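## Task

Close the lid of tip box TB2, pushing its front edge fully down so it latches; it only counts if the lid stays latched without the robot holding it. Then release and move the gripper away.

## Robot and tools

Robot: two arms, left_arm and right_arm, both mounted on a single upright column behind the near edge of the table. The robot faces roughly +x and may be rotated slightly about the column. left_arm is the robot's own left and sits on the +y side; image left and right do not follow the arm names.

Frame: all positions and orientations use one scene frame. z = 0 is the table top, +z is up, +x points out across the table, and the origin lies 0.07 m behind the centre of the table's near edge. Units are metres; orientations are quaternions written w first (qw, qx, qy, qz). Reported hand positions can be slightly wrong, more so when an arm reaches far.

Gripper: its fingers point along the gripper's own +z axis and open and close along its y axis. end_effector_position is the spot between the finger pads when closed, under 1 cm behind the tips; closing pushes the tips about 17 mm further along +z. A closed hand presents a flat fingertip face, handy for pressing a lid edge. Each box sits loose on a base plate and must finish flat on it. Occasional disturbances may tug a held part or shove a loose one.

Row layout (used by both motion tools): 16 numbers, left_arm first then right_arm, each as x, y, z, qw, qx, qy, qz, opening. x, y, z and the quaternion are an absolute target pose in the scene frame, not an offset. Opening runs from -1 (closed) to +1 (fully open, 0.145 m); a full close needs at least about 0.5 s. Both arms must always be filled in. Optionally 14 more numbers in [0, 1] follow: stiffness scales for left_arm's 7 joints then right_arm's 7, in the order of the Joint positions line; they multiply each joint's position gain and persist until changed.

execute_actions(actions): a list of actions, run in order. Each action is a list of 1 to 15 rows; each row lasts one control step (1/30 s), and a short list repeats its final row to fill 15 steps, so every action is 0.5 s. An empty list just returns the current state and images. Every control step, the commanded pose is clipped to at most 70 mm and 16 degrees from the measured pose; position wins over orientation if both cannot be met. After an action the arm only continues up to its last clipped pose, so far targets need further actions. An action is rejected for both arms if any target lies over 0.6 m from that gripper's current position along any of the gripper's axes; if the first action fails this against the last reported state, or anything is malformed, nothing runs. To hold an orientation, repeat the same quaternion rather than copying the drifting reported one.

move(target, speed, blocking): target is one row as above (absolute poses). Each gripper travels in a straight line to its pose, all paths finishing together, lasting 0.5 to 10 s (cut off at 10 s). speed is the path's top speed in m/s, 0.002 to 0.5, default 0.25; rotation is capped at twice that in rad/s, turning the short way. Opening is applied at the start. Paths ignore obstacles and the other arm; grippers lag, stray and may briefly exceed speed, especially near full arm extension. Faster moves and targets set deeper past a contact press harder. blocking=false returns after 0.5 s while motion continues; then use wait or stop before sending any other motion. The result adds a move: line with the ending (done, off_target, moving, held, fault), any limits (paced = pose was clipped; held = a check blocked some steps, after which the arm may surge), and each gripper's distance from its pose.

wait(seconds): 0 to 10; arms keep their last command, and it returns early if a running move ends. stop(): brakes a running move (needs braking room); fingers keep moving. zoom_image(camera, region): camera is cam_high, cam_low, cam_left_wrist or cam_right_wrist (all 672x504); region is [x0, y0, x1, y1] in pixels from the top-left, at most 504 by 504. finished_scene(scene): pass the current scene's integer number; it ends that scene for good and reports success, then gives the next task.

Results: a state line per arm with gripper position and quaternion; Hand target lines (the pose each arm is now driven toward); grip_measured (measured finger opening, same scale as the command); for execute_actions, step readings of end_effector_position, with HELD plus an arm label where that arm's command was held back. Pose unreachable means the clearance check altered or blocked that arm's command. FAULT lines mark arm stops. Camera calibration (K, distortion D, T_world_to_cam mapping world to camera) is supplied; it can be off by a few degrees and millimetres, and wrist camera poses come from joint readings.

Gripping: to hold something, keep commanding an opening well below grip_measured; lower squeezes harder, up to about 10 N per pad; fast closes can squeeze harder.

Cautions: an arm meant to stay still should get its full last reported pose and desired opening in every call. The robot keeps executing its last command while you compose a reply. Never push or knock anything off the table, and keep the arms from hitting or pressing against each other. Avoid drops, slams, hard impacts and very forceful pushes; press lids with a slow move and a target only slightly past contact. Sustained loads heat motors: MOTOR HOT appears from 85 °C, and at 100 °C an OVER-TEMPERATURE FAULT stops the arm and its hot joints go limp until they cool. Before ending, release the lid, withdraw the hand, and confirm the lid stays latched on its own.

Each tool is called after "Emit:" as name(argument=value, ...) on one line, values as JSON.

## Session

Emit:
execute_actions(actions=[])

Scene clock: 0.00 s.
left_arm: end_effector_position=(+0.2969, -0.0891, +0.1227) grip_measured=+1.00 end_effector_quat_wxyz=(+0.225, +0.117, +0.962, -0.102) | right_arm: end_effector_position=(+0.3848, -0.1959, +0.2722) grip_measured=+1.00 end_effector_quat_wxyz=(+0.049, +0.354, +0.934, +0.002)
Joint positions: left_arm=[ 0.718  0.076 -1.498  0.974 -1.417 -0.207  0.761  0.145] | right_arm=[ 1.254  0.134 -1.168  0.53  -0.658 -0.679  1.334  0.145]
Joint velocities: left_arm=[-0.033 -0.011 -0.002 -0.002 -0.007 -0.066 -0.081  0.   ] | right_arm=[ 0.011 -0.033 -0.012  0.012 -0.037 -0.007  0.066  0.   ]
Motor temperatures (°C, as the motors report them): left_arm=[27 25 29 25 27 27 28] | right_arm=[26 27 28 28 28 29 25]
Hand target (left_arm): +0.297, -0.089, +0.123; +0.225, +0.117, +0.962, -0.102
Hand target (right_arm): +0.385, -0.196, +0.272; +0.049, +0.354, +0.934, +0.002
Joint stiffness scale: left_arm=[1. 1. 1. 1. 1. 1. 1.] | right_arm=[1. 1. 1. 1. 1. 1. 1.]

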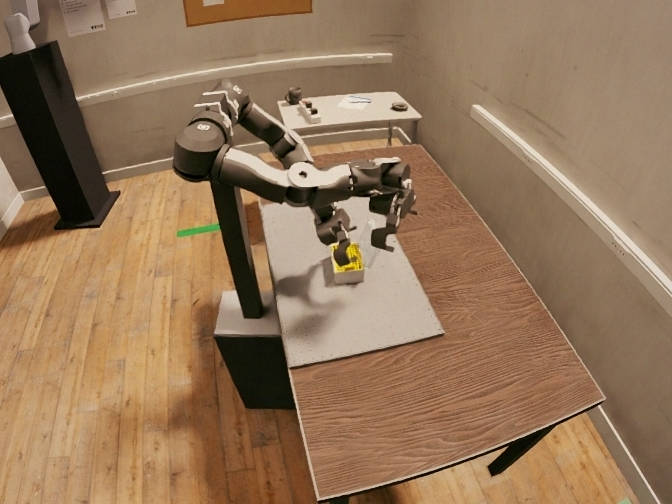

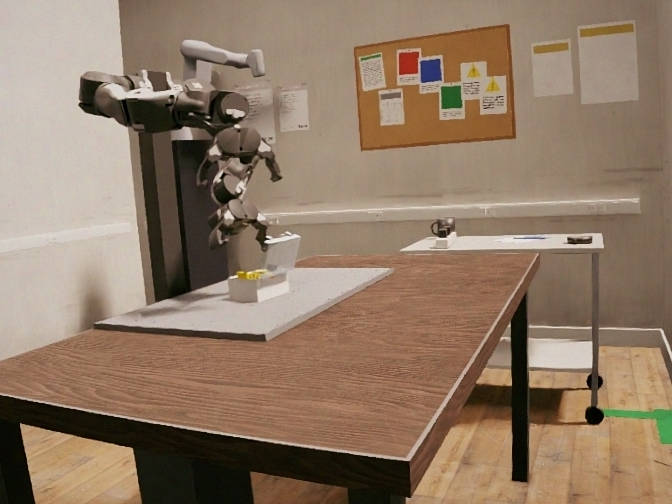

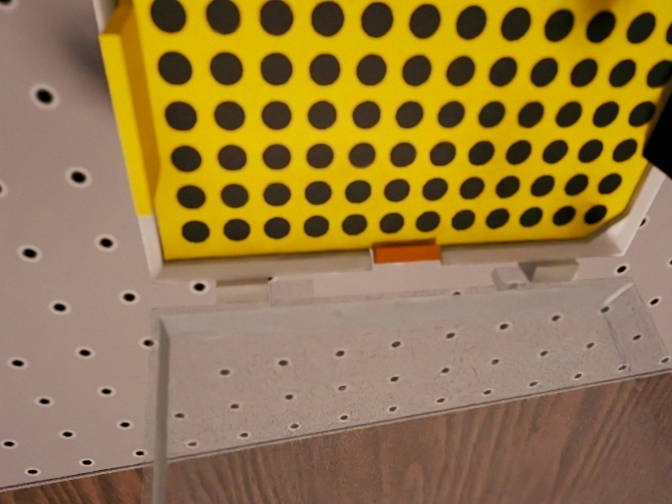

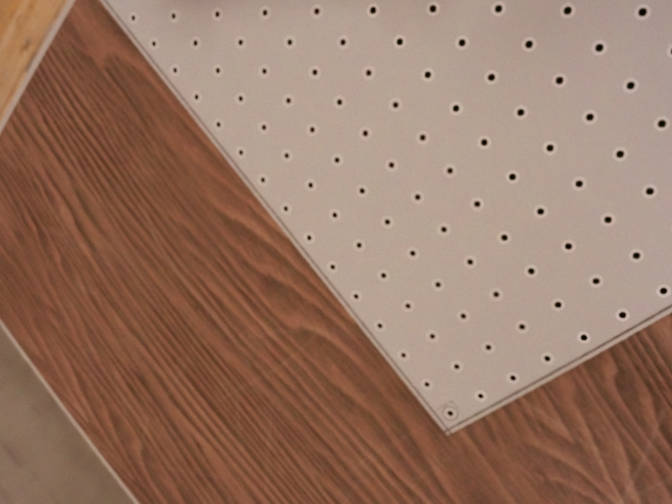

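Emit:
zoom_image(camera="cam_high", region=[260, 160, 460, 320])

Emit:
zoom_image(camera="cam_low", region=[160, 180, 360, 340])

Region (260, 160, 460, 320) of cam_high's 672x504 image, scaled by 2.520, with more detail than that image has; it fills the top 403 rows of this view, and the rest is white.

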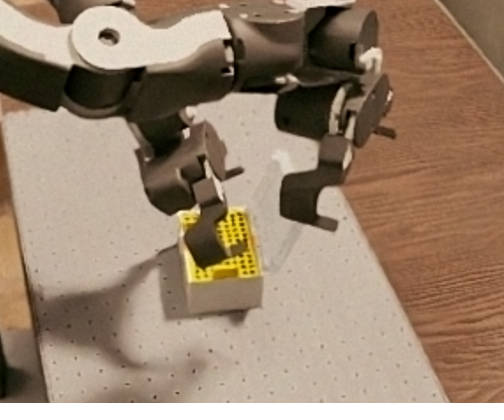

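Region (160, 180, 360, 340) of cam_low's 672x504 image, scaled by 2.520, with more detail than that image has; it fills the top 403 rows of this view, and the rest is white.

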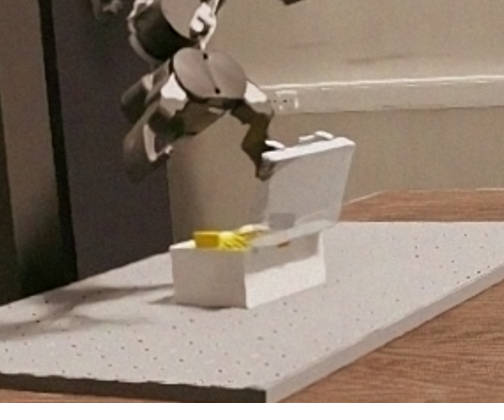

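Emit:
move(target=[0.2,0.1,0.2,0.225,0.117,0.962,-0.102,1, 0.45,-0.07,0.25,0.049,0.354,0.934,0.002,-1], speed=0.2)

Emit:
move(target=[0.2,0.1,0.2,0.225,0.117,0.962,-0.102,1, 0.43,-0.06,0.13,0.049,0.354,0.934,0.002,-1], speed=0.15)

Scene clock: 3.13 s.
left_arm: end_effector_position=(+0.2014, +0.1028, +0.1987) grip_measured=+1.00 end_effector_quat_wxyz=(+0.219, +0.111, +0.964, -0.102) | right_arm: end_effector_position=(+0.4456, -0.0695, +0.2489) grip_measured=-1.00 end_effector_quat_wxyz=(+0.219, +0.329, +0.906, +0.150)
Joint positions: left_arm=[ 0.497  1.118 -1.507  2.119 -1.499 -0.06   0.848  0.145] | right_arm=[ 1.222 -0.18  -1.503  0.319 -0.69  -0.356  0.676  0.   ]
Joint velocities: left_arm=[-0.077 -0.033 -0.002  0.002 -0.007  0.007 -0.007 -0.   ] | right_arm=[-0.033  0.055 -0.037 -0.017  0.081 -0.007 -0.037 -0.   ]
Motor temperatures (°C, as the motors report them): left_arm=[27 25 29 25 27 27 28] | right_arm=[27 27 28 28 28 29 25]
Hand target (left_arm): +0.201, +0.102, +0.199; +0.219, +0.111, +0.964, -0.105
Hand target (right_arm): +0.448, -0.070, +0.251; +0.222, +0.331, +0.904, +0.154
Off the commanded pose (left_arm): 0.003 m, 1 deg.
Off the commanded pose (right_arm): 0.005 m, 26 deg; orientation clipped at the last step of the last action.
Joint stiffness scale: left_arm=[1. 1. 1. 1. 1. 1. 1.] | right_arm=[1. 1. 1. 1. 1. 1. 1.]
joint sent to its limit (right arm) — the command would take joint 2 (shoulder roll) past its lower limit, so that joint was sent only as far as its limit.
move: off_target (right_arm); limits=paced
camera_calibration (this result's frames):
cam_left_wrist: T_world_to_cam=[[0.0548508, 0.984674, 0.165553, -0.149938], [0.774116, -0.146659, 0.615821, -0.253689], [0.630663, 0.0943786, -0.770297, 0.0684032], [0, 0, 0, 1]] pos_world=[0.16147, 0.103979, 0.233741]
cam_right_wrist: T_world_to_cam=[[0.643925, 0.764792, 0.0212809, -0.226416], [0.668064, -0.575606, 0.47156, -0.442018], [0.372895, -0.289433, -0.881577, 0.0923223], [0, 0, 0, 1]] pos_world=[0.406665, -0.0545454, 0.294645]

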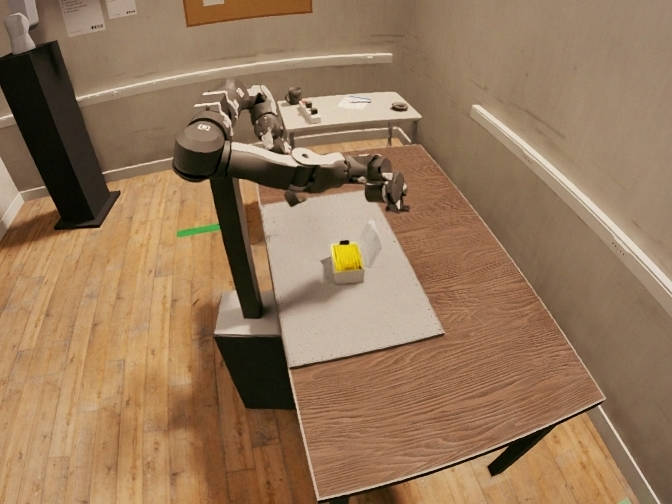

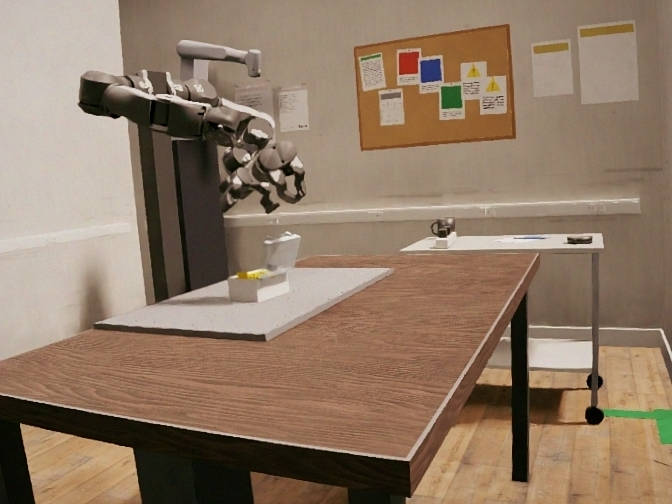

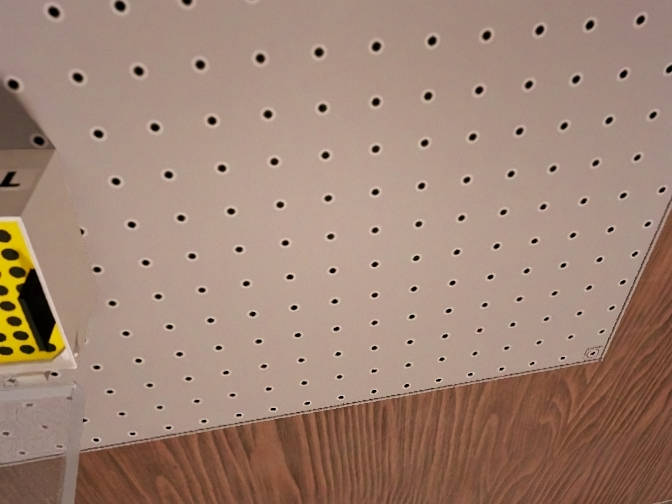

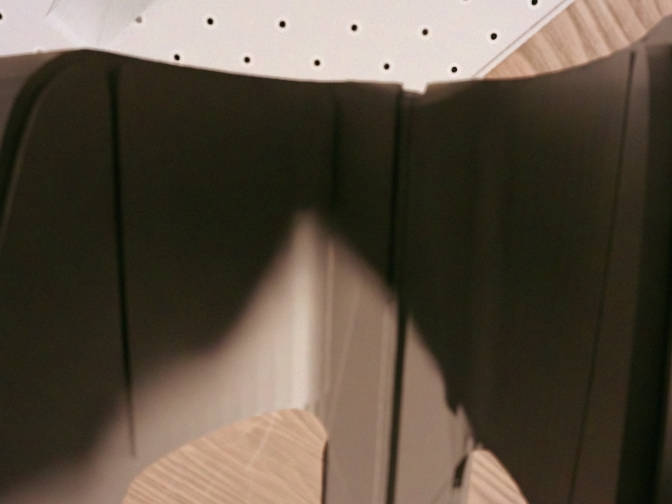

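Scene clock: 4.93 s.
left_arm: end_effector_position=(+0.2016, +0.1004, +0.2006) grip_measured=+1.00 end_effector_quat_wxyz=(+0.226, +0.117, +0.962, -0.103) | right_arm: end_effector_position=(+0.4292, -0.0662, +0.1677) grip_measured=-1.00 end_effector_quat_wxyz=(+0.331, +0.312, +0.859, +0.236)
Joint positions: left_arm=[ 0.494  1.114 -1.507  2.127 -1.521 -0.06   0.854  0.145] | right_arm=[ 0.933 -0.18  -1.563  0.222 -0.882 -0.081  0.133  0.   ]
Joint velocities: left_arm=[ 0.011  0.011 -0.002  0.007  0.066 -0.007  0.007  0.   ] | right_arm=[ 0.011  0.011 -0.012  0.012 -0.037 -0.022 -0.022  0.   ]
Motor temperatures (°C, as the motors report them): left_arm=[27 25 29 25 27 27 28] | right_arm=[27 27 28 28 28 29 25]
Hand target (left_arm): +0.200, +0.100, +0.200; +0.225, +0.117, +0.962, -0.102
Hand target (right_arm): +0.411, -0.066, +0.146; +0.294, +0.316, +0.875, +0.218
Off the commanded pose (left_arm): 0.002 m, 0 deg.
Off the commanded pose (right_arm): 0.038 m, 43 deg; orientation clipped at the last step of the last action.
Joint stiffness scale: left_arm=[1. 1. 1. 1. 1. 1. 1.] | right_arm=[1. 1. 1. 1. 1. 1. 1.]
joint sent to its limit (right arm) — the command would take joint 2 (shoulder roll) past its lower limit and joint 3 (upper arm roll) past its lower limit, so those joints were sent only as far as their limits.
move: off_target (right_arm); limits=paced
camera_calibration (this result's frames):
cam_left_wrist: T_world_to_cam=[[0.0645564, 0.984128, 0.165301, -0.14974], [0.76221, -0.155544, 0.628365, -0.254649], [0.644103, 0.085429, -0.760154, 0.0661343], [0, 0, 0, 1]] pos_world=[0.161166, 0.102104, 0.235037]
cam_right_wrist: T_world_to_cam=[[0.599473, 0.754271, 0.267782, -0.239631], [0.516816, -0.620243, 0.590085, -0.348748], [0.611174, -0.215346, -0.761638, -0.0896799], [0, 0, 0, 1]] pos_world=[0.378701, -0.0548739, 0.201656]

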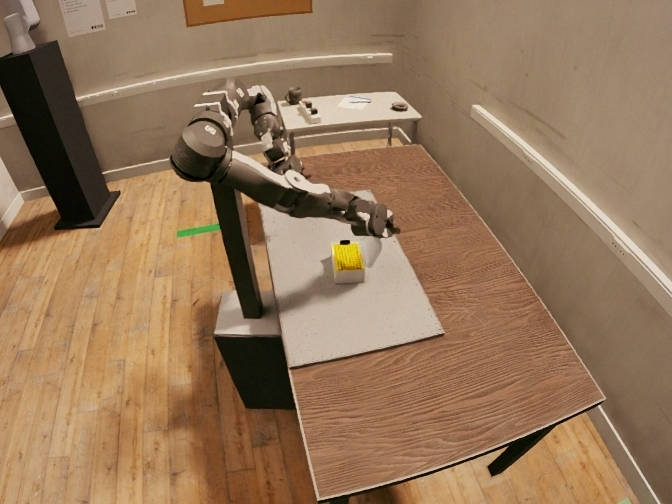

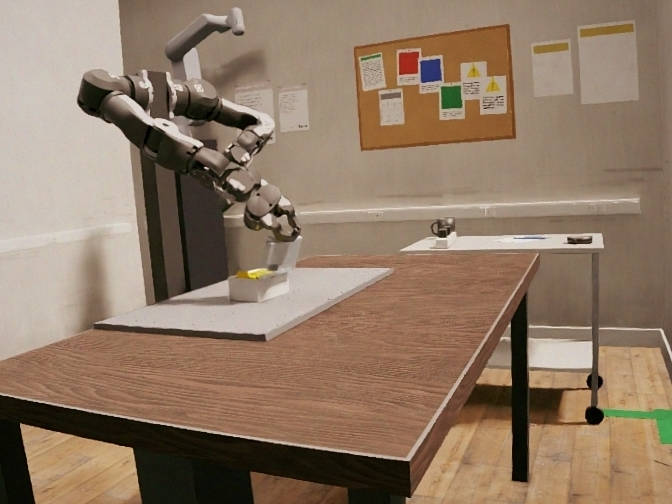

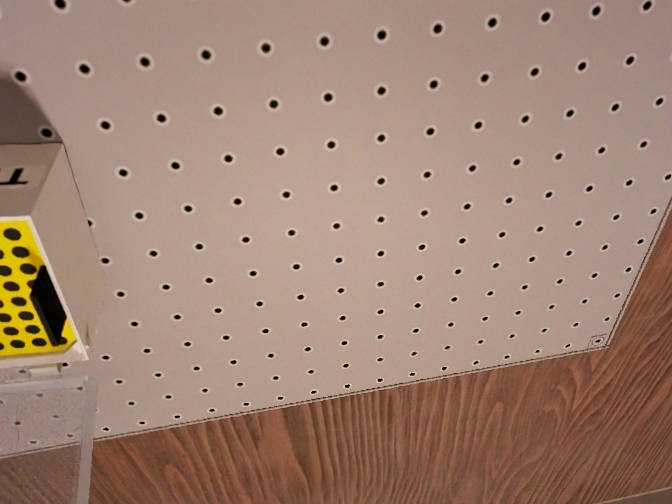

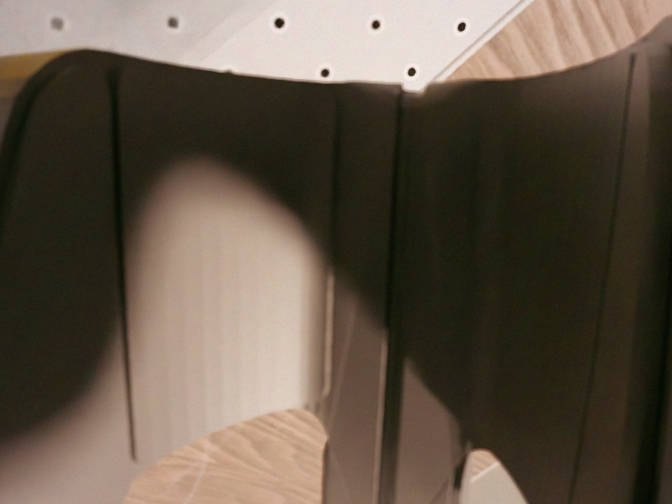

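Emit:
move(target=[0.30,0.0,0.25,0.225,0.117,0.962,-0.102,-1, 0.35,-0.25,0.27,0.049,0.354,0.934,0.002,-1], speed=0.2)

Emit:
move(target=[0.42,-0.06,0.21,0.05,0.117,0.985,-0.102,-1, 0.35,-0.25,0.27,0.049,0.354,0.934,0.002,-1], speed=0.2)

Emit:
move(target=[0.42,-0.06,0.13,0.05,0.117,0.985,-0.102,-1, 0.35,-0.25,0.27,0.049,0.354,0.934,0.002,-1], speed=0.1)

Scene clock: 7.83 s.
left_arm: end_effector_position=(+0.2998, -0.0014, +0.2496) grip_measured=-1.00 end_effector_quat_wxyz=(+0.228, +0.122, +0.961, -0.101) | right_arm: end_effector_position=(+0.3520, -0.2500, +0.2695) grip_measured=-1.00 end_effector_quat_wxyz=(+0.055, +0.354, +0.933, +0.006)
Joint positions: left_arm=[ 0.951  0.643 -1.453  1.805 -1.097 -0.29   1.093  0.   ] | right_arm=[ 1.332  0.463 -1.559  0.856 -0.373 -0.601  1.191  0.   ]
Joint velocities: left_arm=[-0.099  0.077 -0.007  0.017 -0.081 -0.037 -0.037  0.   ] | right_arm=[-0.055  0.011 -0.022 -0.002  0.007  0.007  0.037 -0.   ]
Motor temperatures (°C, as the motors report them): left_arm=[27 25 29 25 27 27 28] | right_arm=[27 27 28 28 28 29 25]
Hand target (left_arm): +0.300, +0.001, +0.248; +0.226, +0.122, +0.962, -0.097
Hand target (right_arm): +0.351, -0.250, +0.269; +0.053, +0.352, +0.934, +0.003
Off the commanded pose (left_arm): 0.001 m, 1 deg.
Off the commanded pose (right_arm): 0.002 m, 1 deg.
Joint stiffness scale: left_arm=[1. 1. 1. 1. 1. 1. 1.] | right_arm=[1. 1. 1. 1. 1. 1. 1.]
move: done
camera_calibration (this result's frames):
cam_left_wrist: T_world_to_cam=[[0.0716372, 0.98294, 0.169399, -0.0671842], [0.758144, -0.164021, 0.631122, -0.375519], [0.648141, 0.0832172, -0.75696, 0.0468183], [0, 0, 0, 1]] pos_world=[0.259165, 0.000548867, 0.283819]
cam_right_wrist: T_world_to_cam=[[0.604696, 0.712342, -0.356246, 0.0738939], [0.796255, -0.550762, 0.250278, -0.472437], [-0.0179238, -0.435005, -0.90025, 0.199333], [0, 0, 0, 1]] pos_world=[0.33507, -0.226127, 0.324014]

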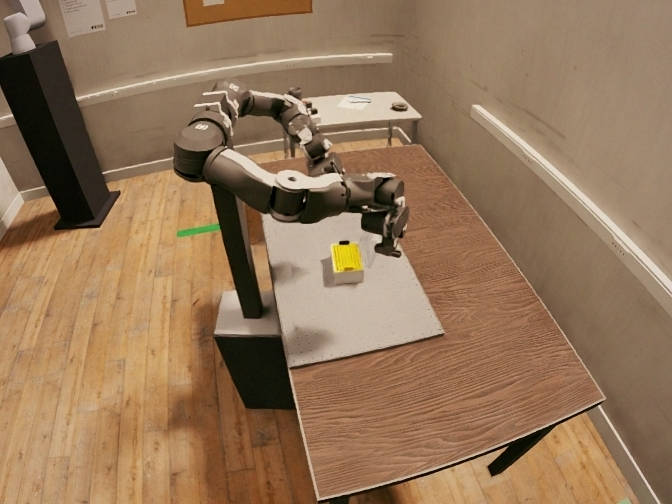

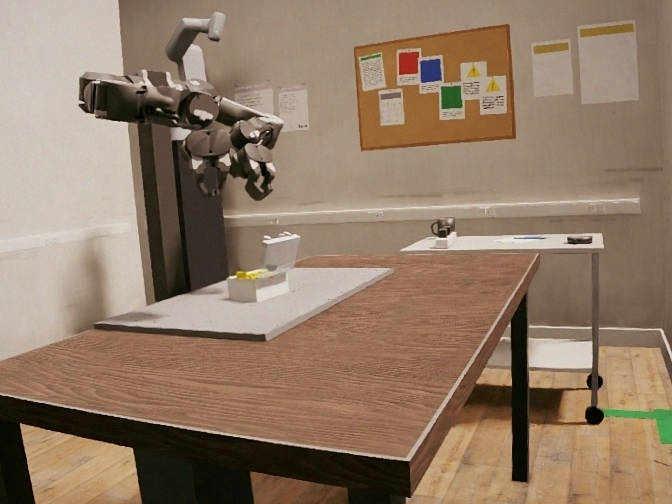

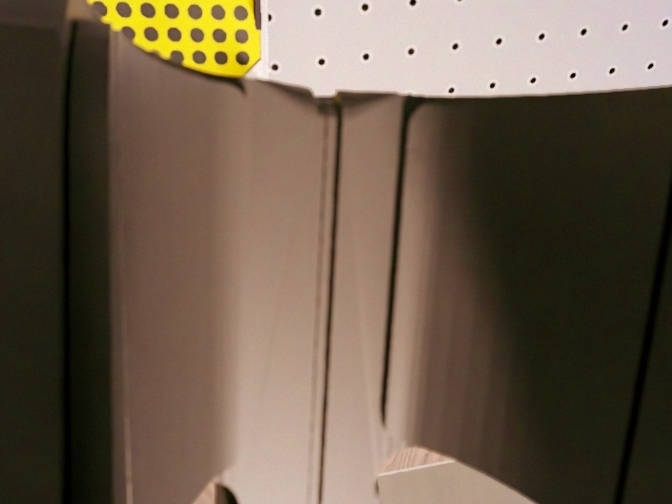

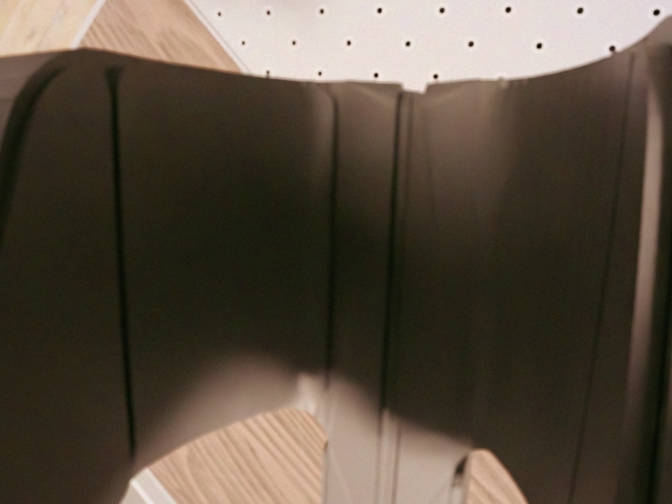

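Scene clock: 9.13 s.
left_arm: end_effector_position=(+0.4246, -0.0608, +0.2133) grip_measured=-1.00 end_effector_quat_wxyz=(+0.137, +0.093, +0.980, -0.106) | right_arm: end_effector_position=(+0.3504, -0.2501, +0.2693) grip_measured=-1.00 end_effector_quat_wxyz=(+0.050, +0.356, +0.933, +0.004)
Joint positions: left_arm=[ 1.188 -0.046 -1.583  0.357 -1.055 -0.771  0.453  0.   ] | right_arm=[ 1.332  0.463 -1.559  0.856 -0.363 -0.601  1.204  0.   ]
Joint velocities: left_arm=[-0.033  0.011 -0.012  0.007 -0.051 -0.037  0.037 -0.   ] | right_arm=[ 0.011 -0.055  0.012 -0.012  0.007  0.007 -0.022  0.   ]
Motor temperatures (°C, as the motors report them): left_arm=[27 25 29 25 27 27 28] | right_arm=[27 27 28 28 28 29 25]
Hand target (left_arm): +0.422, -0.061, +0.211; +0.134, +0.095, +0.981, -0.107
Hand target (right_arm): +0.350, -0.250, +0.270; +0.049, +0.354, +0.934, +0.002
Off the commanded pose (left_arm): 0.006 m, 10 deg.
Off the commanded pose (right_arm): 0.001 m, 0 deg.
Joint stiffness scale: left_arm=[1. 1. 1. 1. 1. 1. 1.] | right_arm=[1. 1. 1. 1. 1. 1. 1.]
joint sent to its limit (left arm) — the command would take joint 3 (upper arm roll) past its lower limit and joint 6 (wrist pitch) past its lower limit, so those joints were sent only as far as their limits.
move: off_target (left_arm)
camera_calibration (this result's frames):
cam_left_wrist: T_world_to_cam=[[0.0638702, 0.985013, 0.160218, -0.00618711], [0.869522, -0.133716, 0.475449, -0.469264], [0.489747, 0.108946, -0.865031, 0.0352859], [0, 0, 0, 1]] pos_world=[0.391149, -0.0604978, 0.254625]
cam_right_wrist: T_world_to_cam=[[0.603342, 0.710428, -0.362311, 0.0764956], [0.796971, -0.553408, 0.242027, -0.469761], [-0.0285629, -0.434777, -0.900085, 0.202866], [0, 0, 0, 1]] pos_world=[0.334027, -0.226113, 0.324007]

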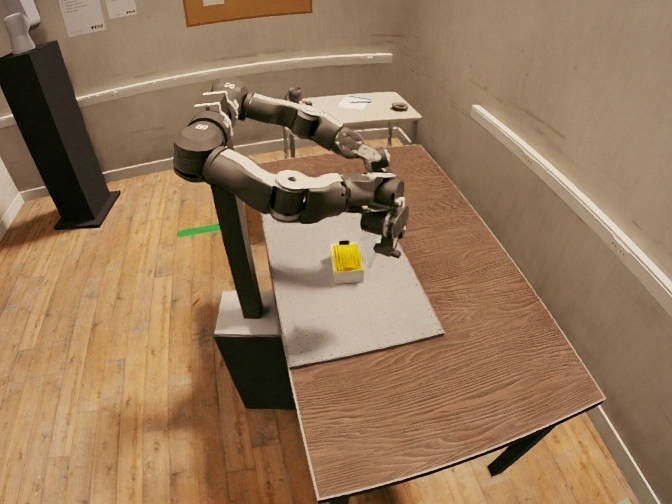

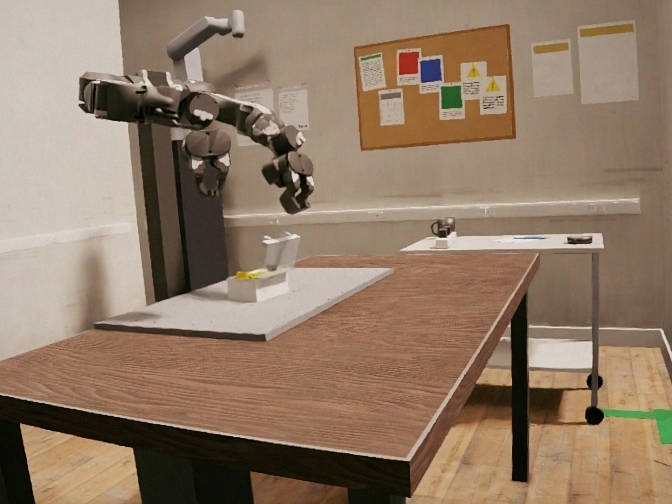

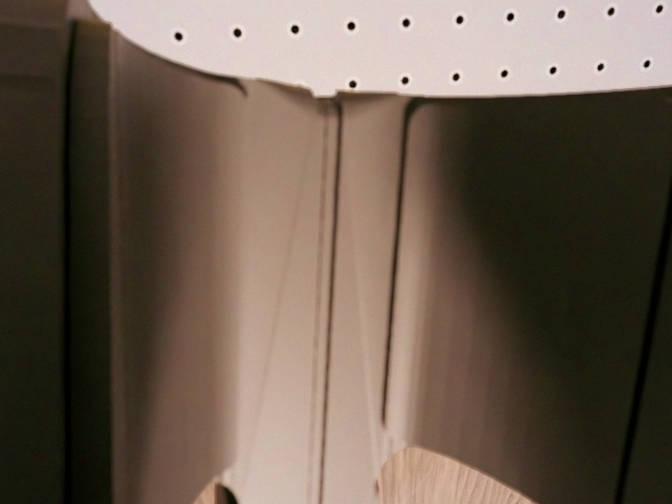

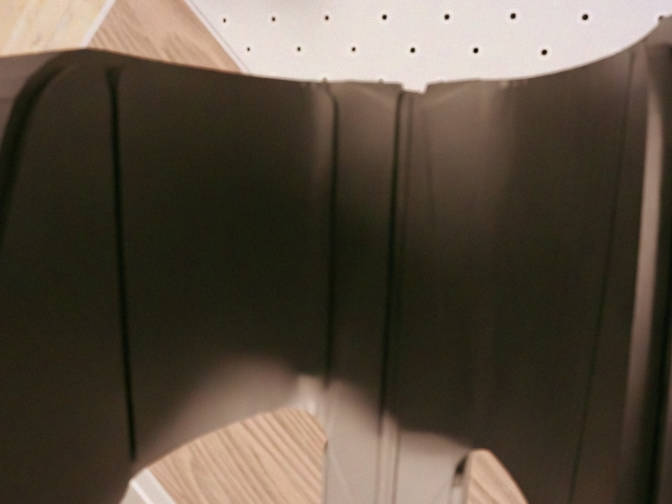

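Scene clock: 10.47 s.
left_arm: end_effector_position=(+0.4191, -0.0619, +0.1353) grip_measured=-1.00 end_effector_quat_wxyz=(+0.280, +0.090, +0.944, -0.148) | right_arm: end_effector_position=(+0.3503, -0.2501, +0.2693) grip_measured=-1.00 end_effector_quat_wxyz=(+0.050, +0.356, +0.933, +0.004)
Joint positions: left_arm=[ 0.921 -0.187 -1.583  0.043 -1.395 -0.299  0.046  0.   ] | right_arm=[ 1.332  0.463 -1.559  0.856 -0.363 -0.601  1.205  0.   ]
Joint velocities: left_arm=[-0.011  0.033 -0.007  0.022 -0.051 -0.022 -0.007 -0.   ] | right_arm=[ 0.011  0.033  0.007 -0.022  0.022  0.051  0.037 -0.   ]
Motor temperatures (°C, as the motors report them): left_arm=[28 25 29 25 27 27 28] | right_arm=[27 27 28 28 28 29 25]
Hand target (left_arm): +0.418, -0.062, +0.134; +0.279, +0.092, +0.944, -0.149
Hand target (right_arm): +0.350, -0.250, +0.270; +0.049, +0.354, +0.934, +0.002
Off the commanded pose (left_arm): 0.006 m, 28 deg; orientation clipped at the last step of the last action.
Off the commanded pose (right_arm): 0.001 m, 0 deg.
Joint stiffness scale: left_arm=[1. 1. 1. 1. 1. 1. 1.] | right_arm=[1. 1. 1. 1. 1. 1. 1.]
elbow stopped short (left arm): the move would have taken joint 4 (elbow) straighter than the controller allows; a more bent joint 4 avoids this.
move: off_target (left_arm); limits=paced
camera_calibration (this result's frames):
cam_left_wrist: T_world_to_cam=[[0.0160453, 0.9984, 0.0542157, 0.0429508], [0.702841, -0.0498285, 0.709599, -0.384183], [0.711166, 0.0267193, -0.702517, -0.149233], [0, 0, 0, 1]] pos_world=[0.37546, -0.058038, 0.165449]
cam_right_wrist: T_world_to_cam=[[0.603238, 0.710266, -0.362803, 0.076703], [0.797028, -0.553479, 0.241676, -0.469646], [-0.0291495, -0.434953, -0.899981, 0.202974], [0, 0, 0, 1]] pos_world=[0.333967, -0.226134, 0.324003]

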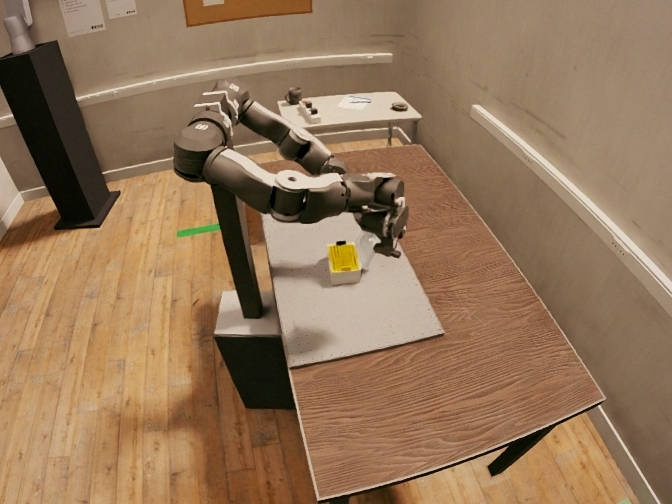

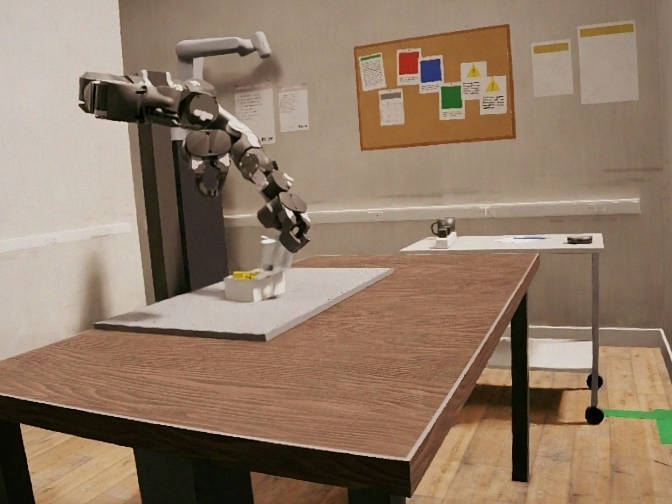

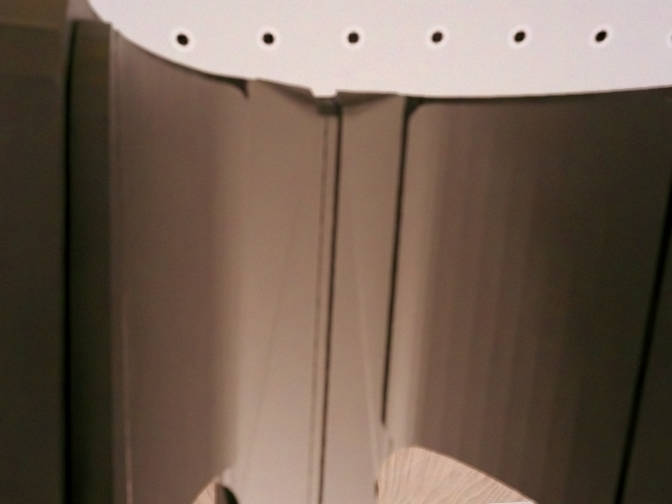

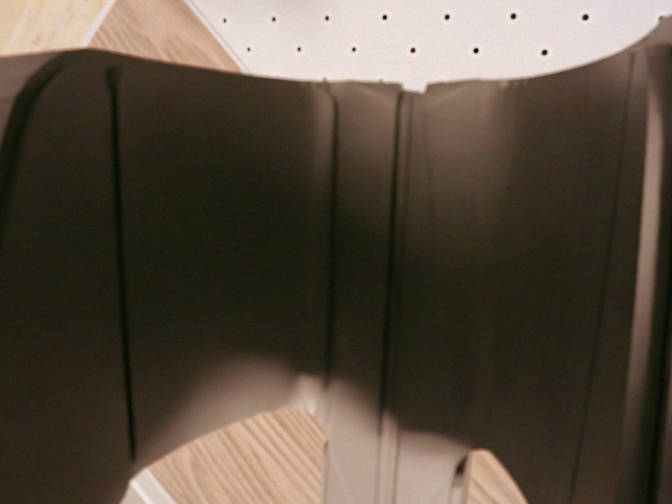

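Emit:
move(target=[0.33,-0.06,0.15,0.2,0.1,0.96,-0.12,-1, 0.35,-0.25,0.27,0.049,0.354,0.934,0.002,-1], speed=0.06)

Emit:
zoom_image(camera="cam_low", region=[160, 180, 360, 340])

Emit:
zoom_image(camera="cam_high", region=[260, 160, 460, 320])

Scene clock: 12.93 s.
left_arm: end_effector_position=(+0.3286, -0.0596, +0.1505) grip_measured=-1.00 end_effector_quat_wxyz=(+0.199, +0.099, +0.967, -0.126) | right_arm: end_effector_position=(+0.3503, -0.2501, +0.2693) grip_measured=-1.00 end_effector_quat_wxyz=(+0.050, +0.356, +0.933, +0.004)
Joint positions: left_arm=[ 0.861  0.24  -1.542  1.086 -1.213 -0.273  0.709  0.   ] | right_arm=[ 1.332  0.463 -1.559  0.856 -0.363 -0.602  1.205  0.   ]
Joint velocities: left_arm=[-0.099 -0.055  0.002 -0.002  0.007 -0.022 -0.022 -0.   ] | right_arm=[-0.033 -0.011 -0.002  0.007 -0.081 -0.037 -0.007 -0.   ]
Motor temperatures (°C, as the motors report them): left_arm=[28 25 29 25 27 27 28] | right_arm=[28 27 28 28 28 29 25]
Hand target (left_arm): +0.327, -0.058, +0.149; +0.197, +0.096, +0.968, -0.122
Hand target (right_arm): +0.350, -0.250, +0.270; +0.049, +0.354, +0.934, +0.002
Off the commanded pose (left_arm): 0.002 m, 1 deg.
Off the commanded pose (right_arm): 0.001 m, 0 deg.
Joint stiffness scale: left_arm=[1. 1. 1. 1. 1. 1. 1.] | right_arm=[1. 1. 1. 1. 1. 1. 1.]
move: done
camera_calibration (this result's frames):
cam_left_wrist: T_world_to_cam=[[0.0529859, 0.991685, 0.117278, 0.0192373], [0.804014, -0.112019, 0.583963, -0.349231], [0.592245, 0.0633517, -0.803264, -0.0178148], [0, 0, 0, 1]] pos_world=[0.290318, -0.0570693, 0.187372]
cam_right_wrist: T_world_to_cam=[[0.602941, 0.710504, -0.362831, 0.0768719], [0.797255, -0.553205, 0.241556, -0.469602], [-0.0290936, -0.434912, -0.900003, 0.202974], [0, 0, 0, 1]] pos_world=[0.333949, -0.226128, 0.324004]

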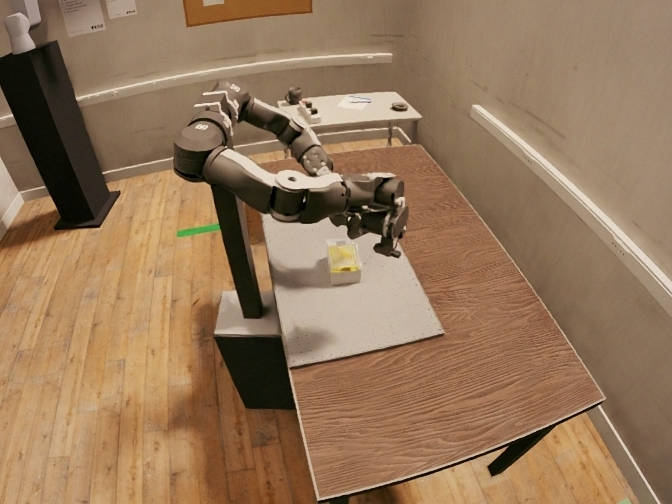

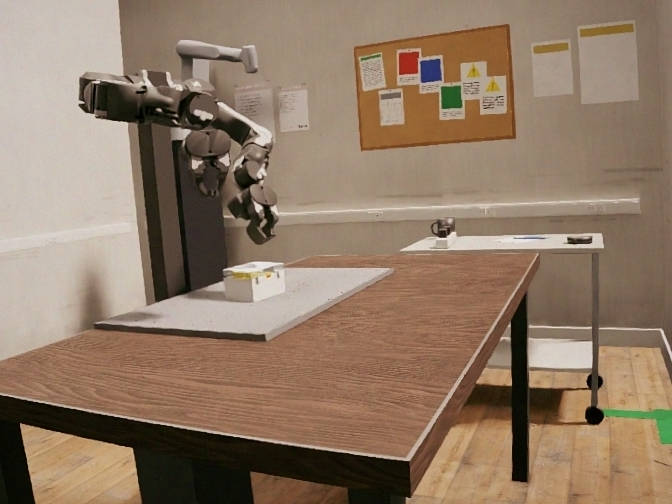

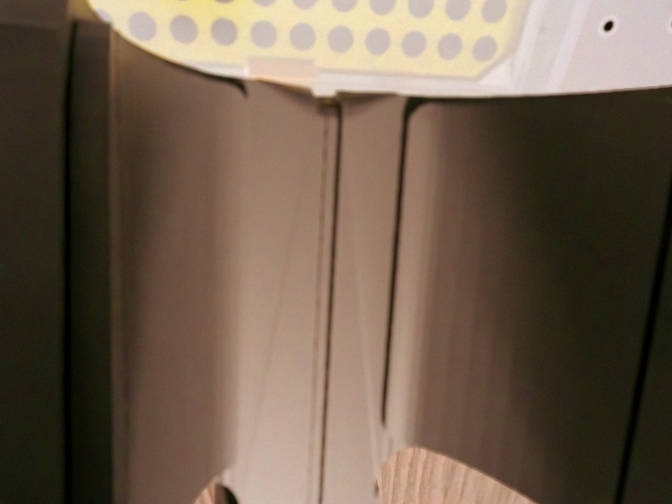

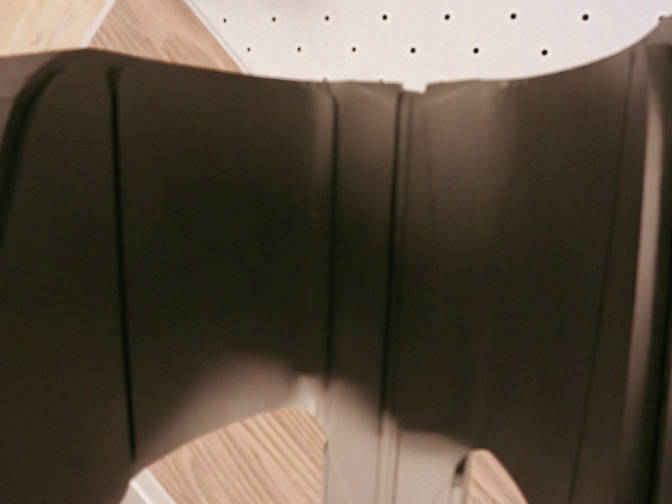

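Region (160, 180, 360, 340) of cam_low's 672x504 image, scaled by 2.520, with more detail than that image has; it fills the top 403 rows of this view, and the rest is white.

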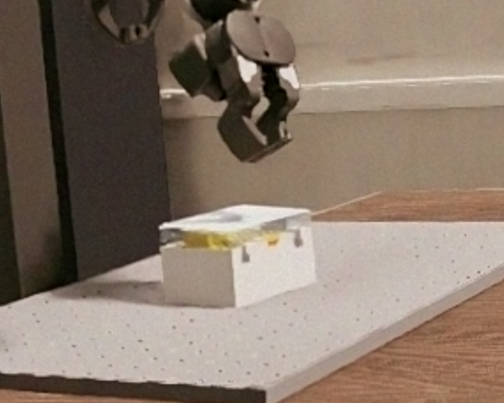

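Region (260, 160, 460, 320) of cam_high's 672x504 image, scaled by 2.520, with more detail than that image has; it fills the top 403 rows of this view, and the rest is white.

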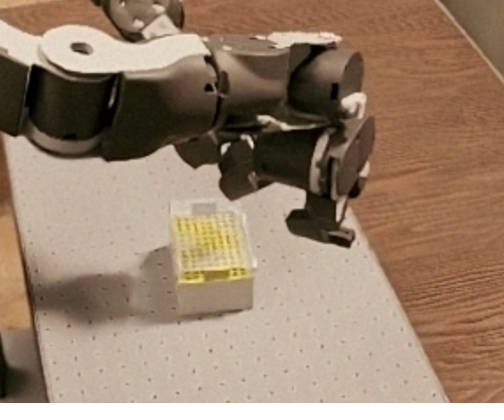

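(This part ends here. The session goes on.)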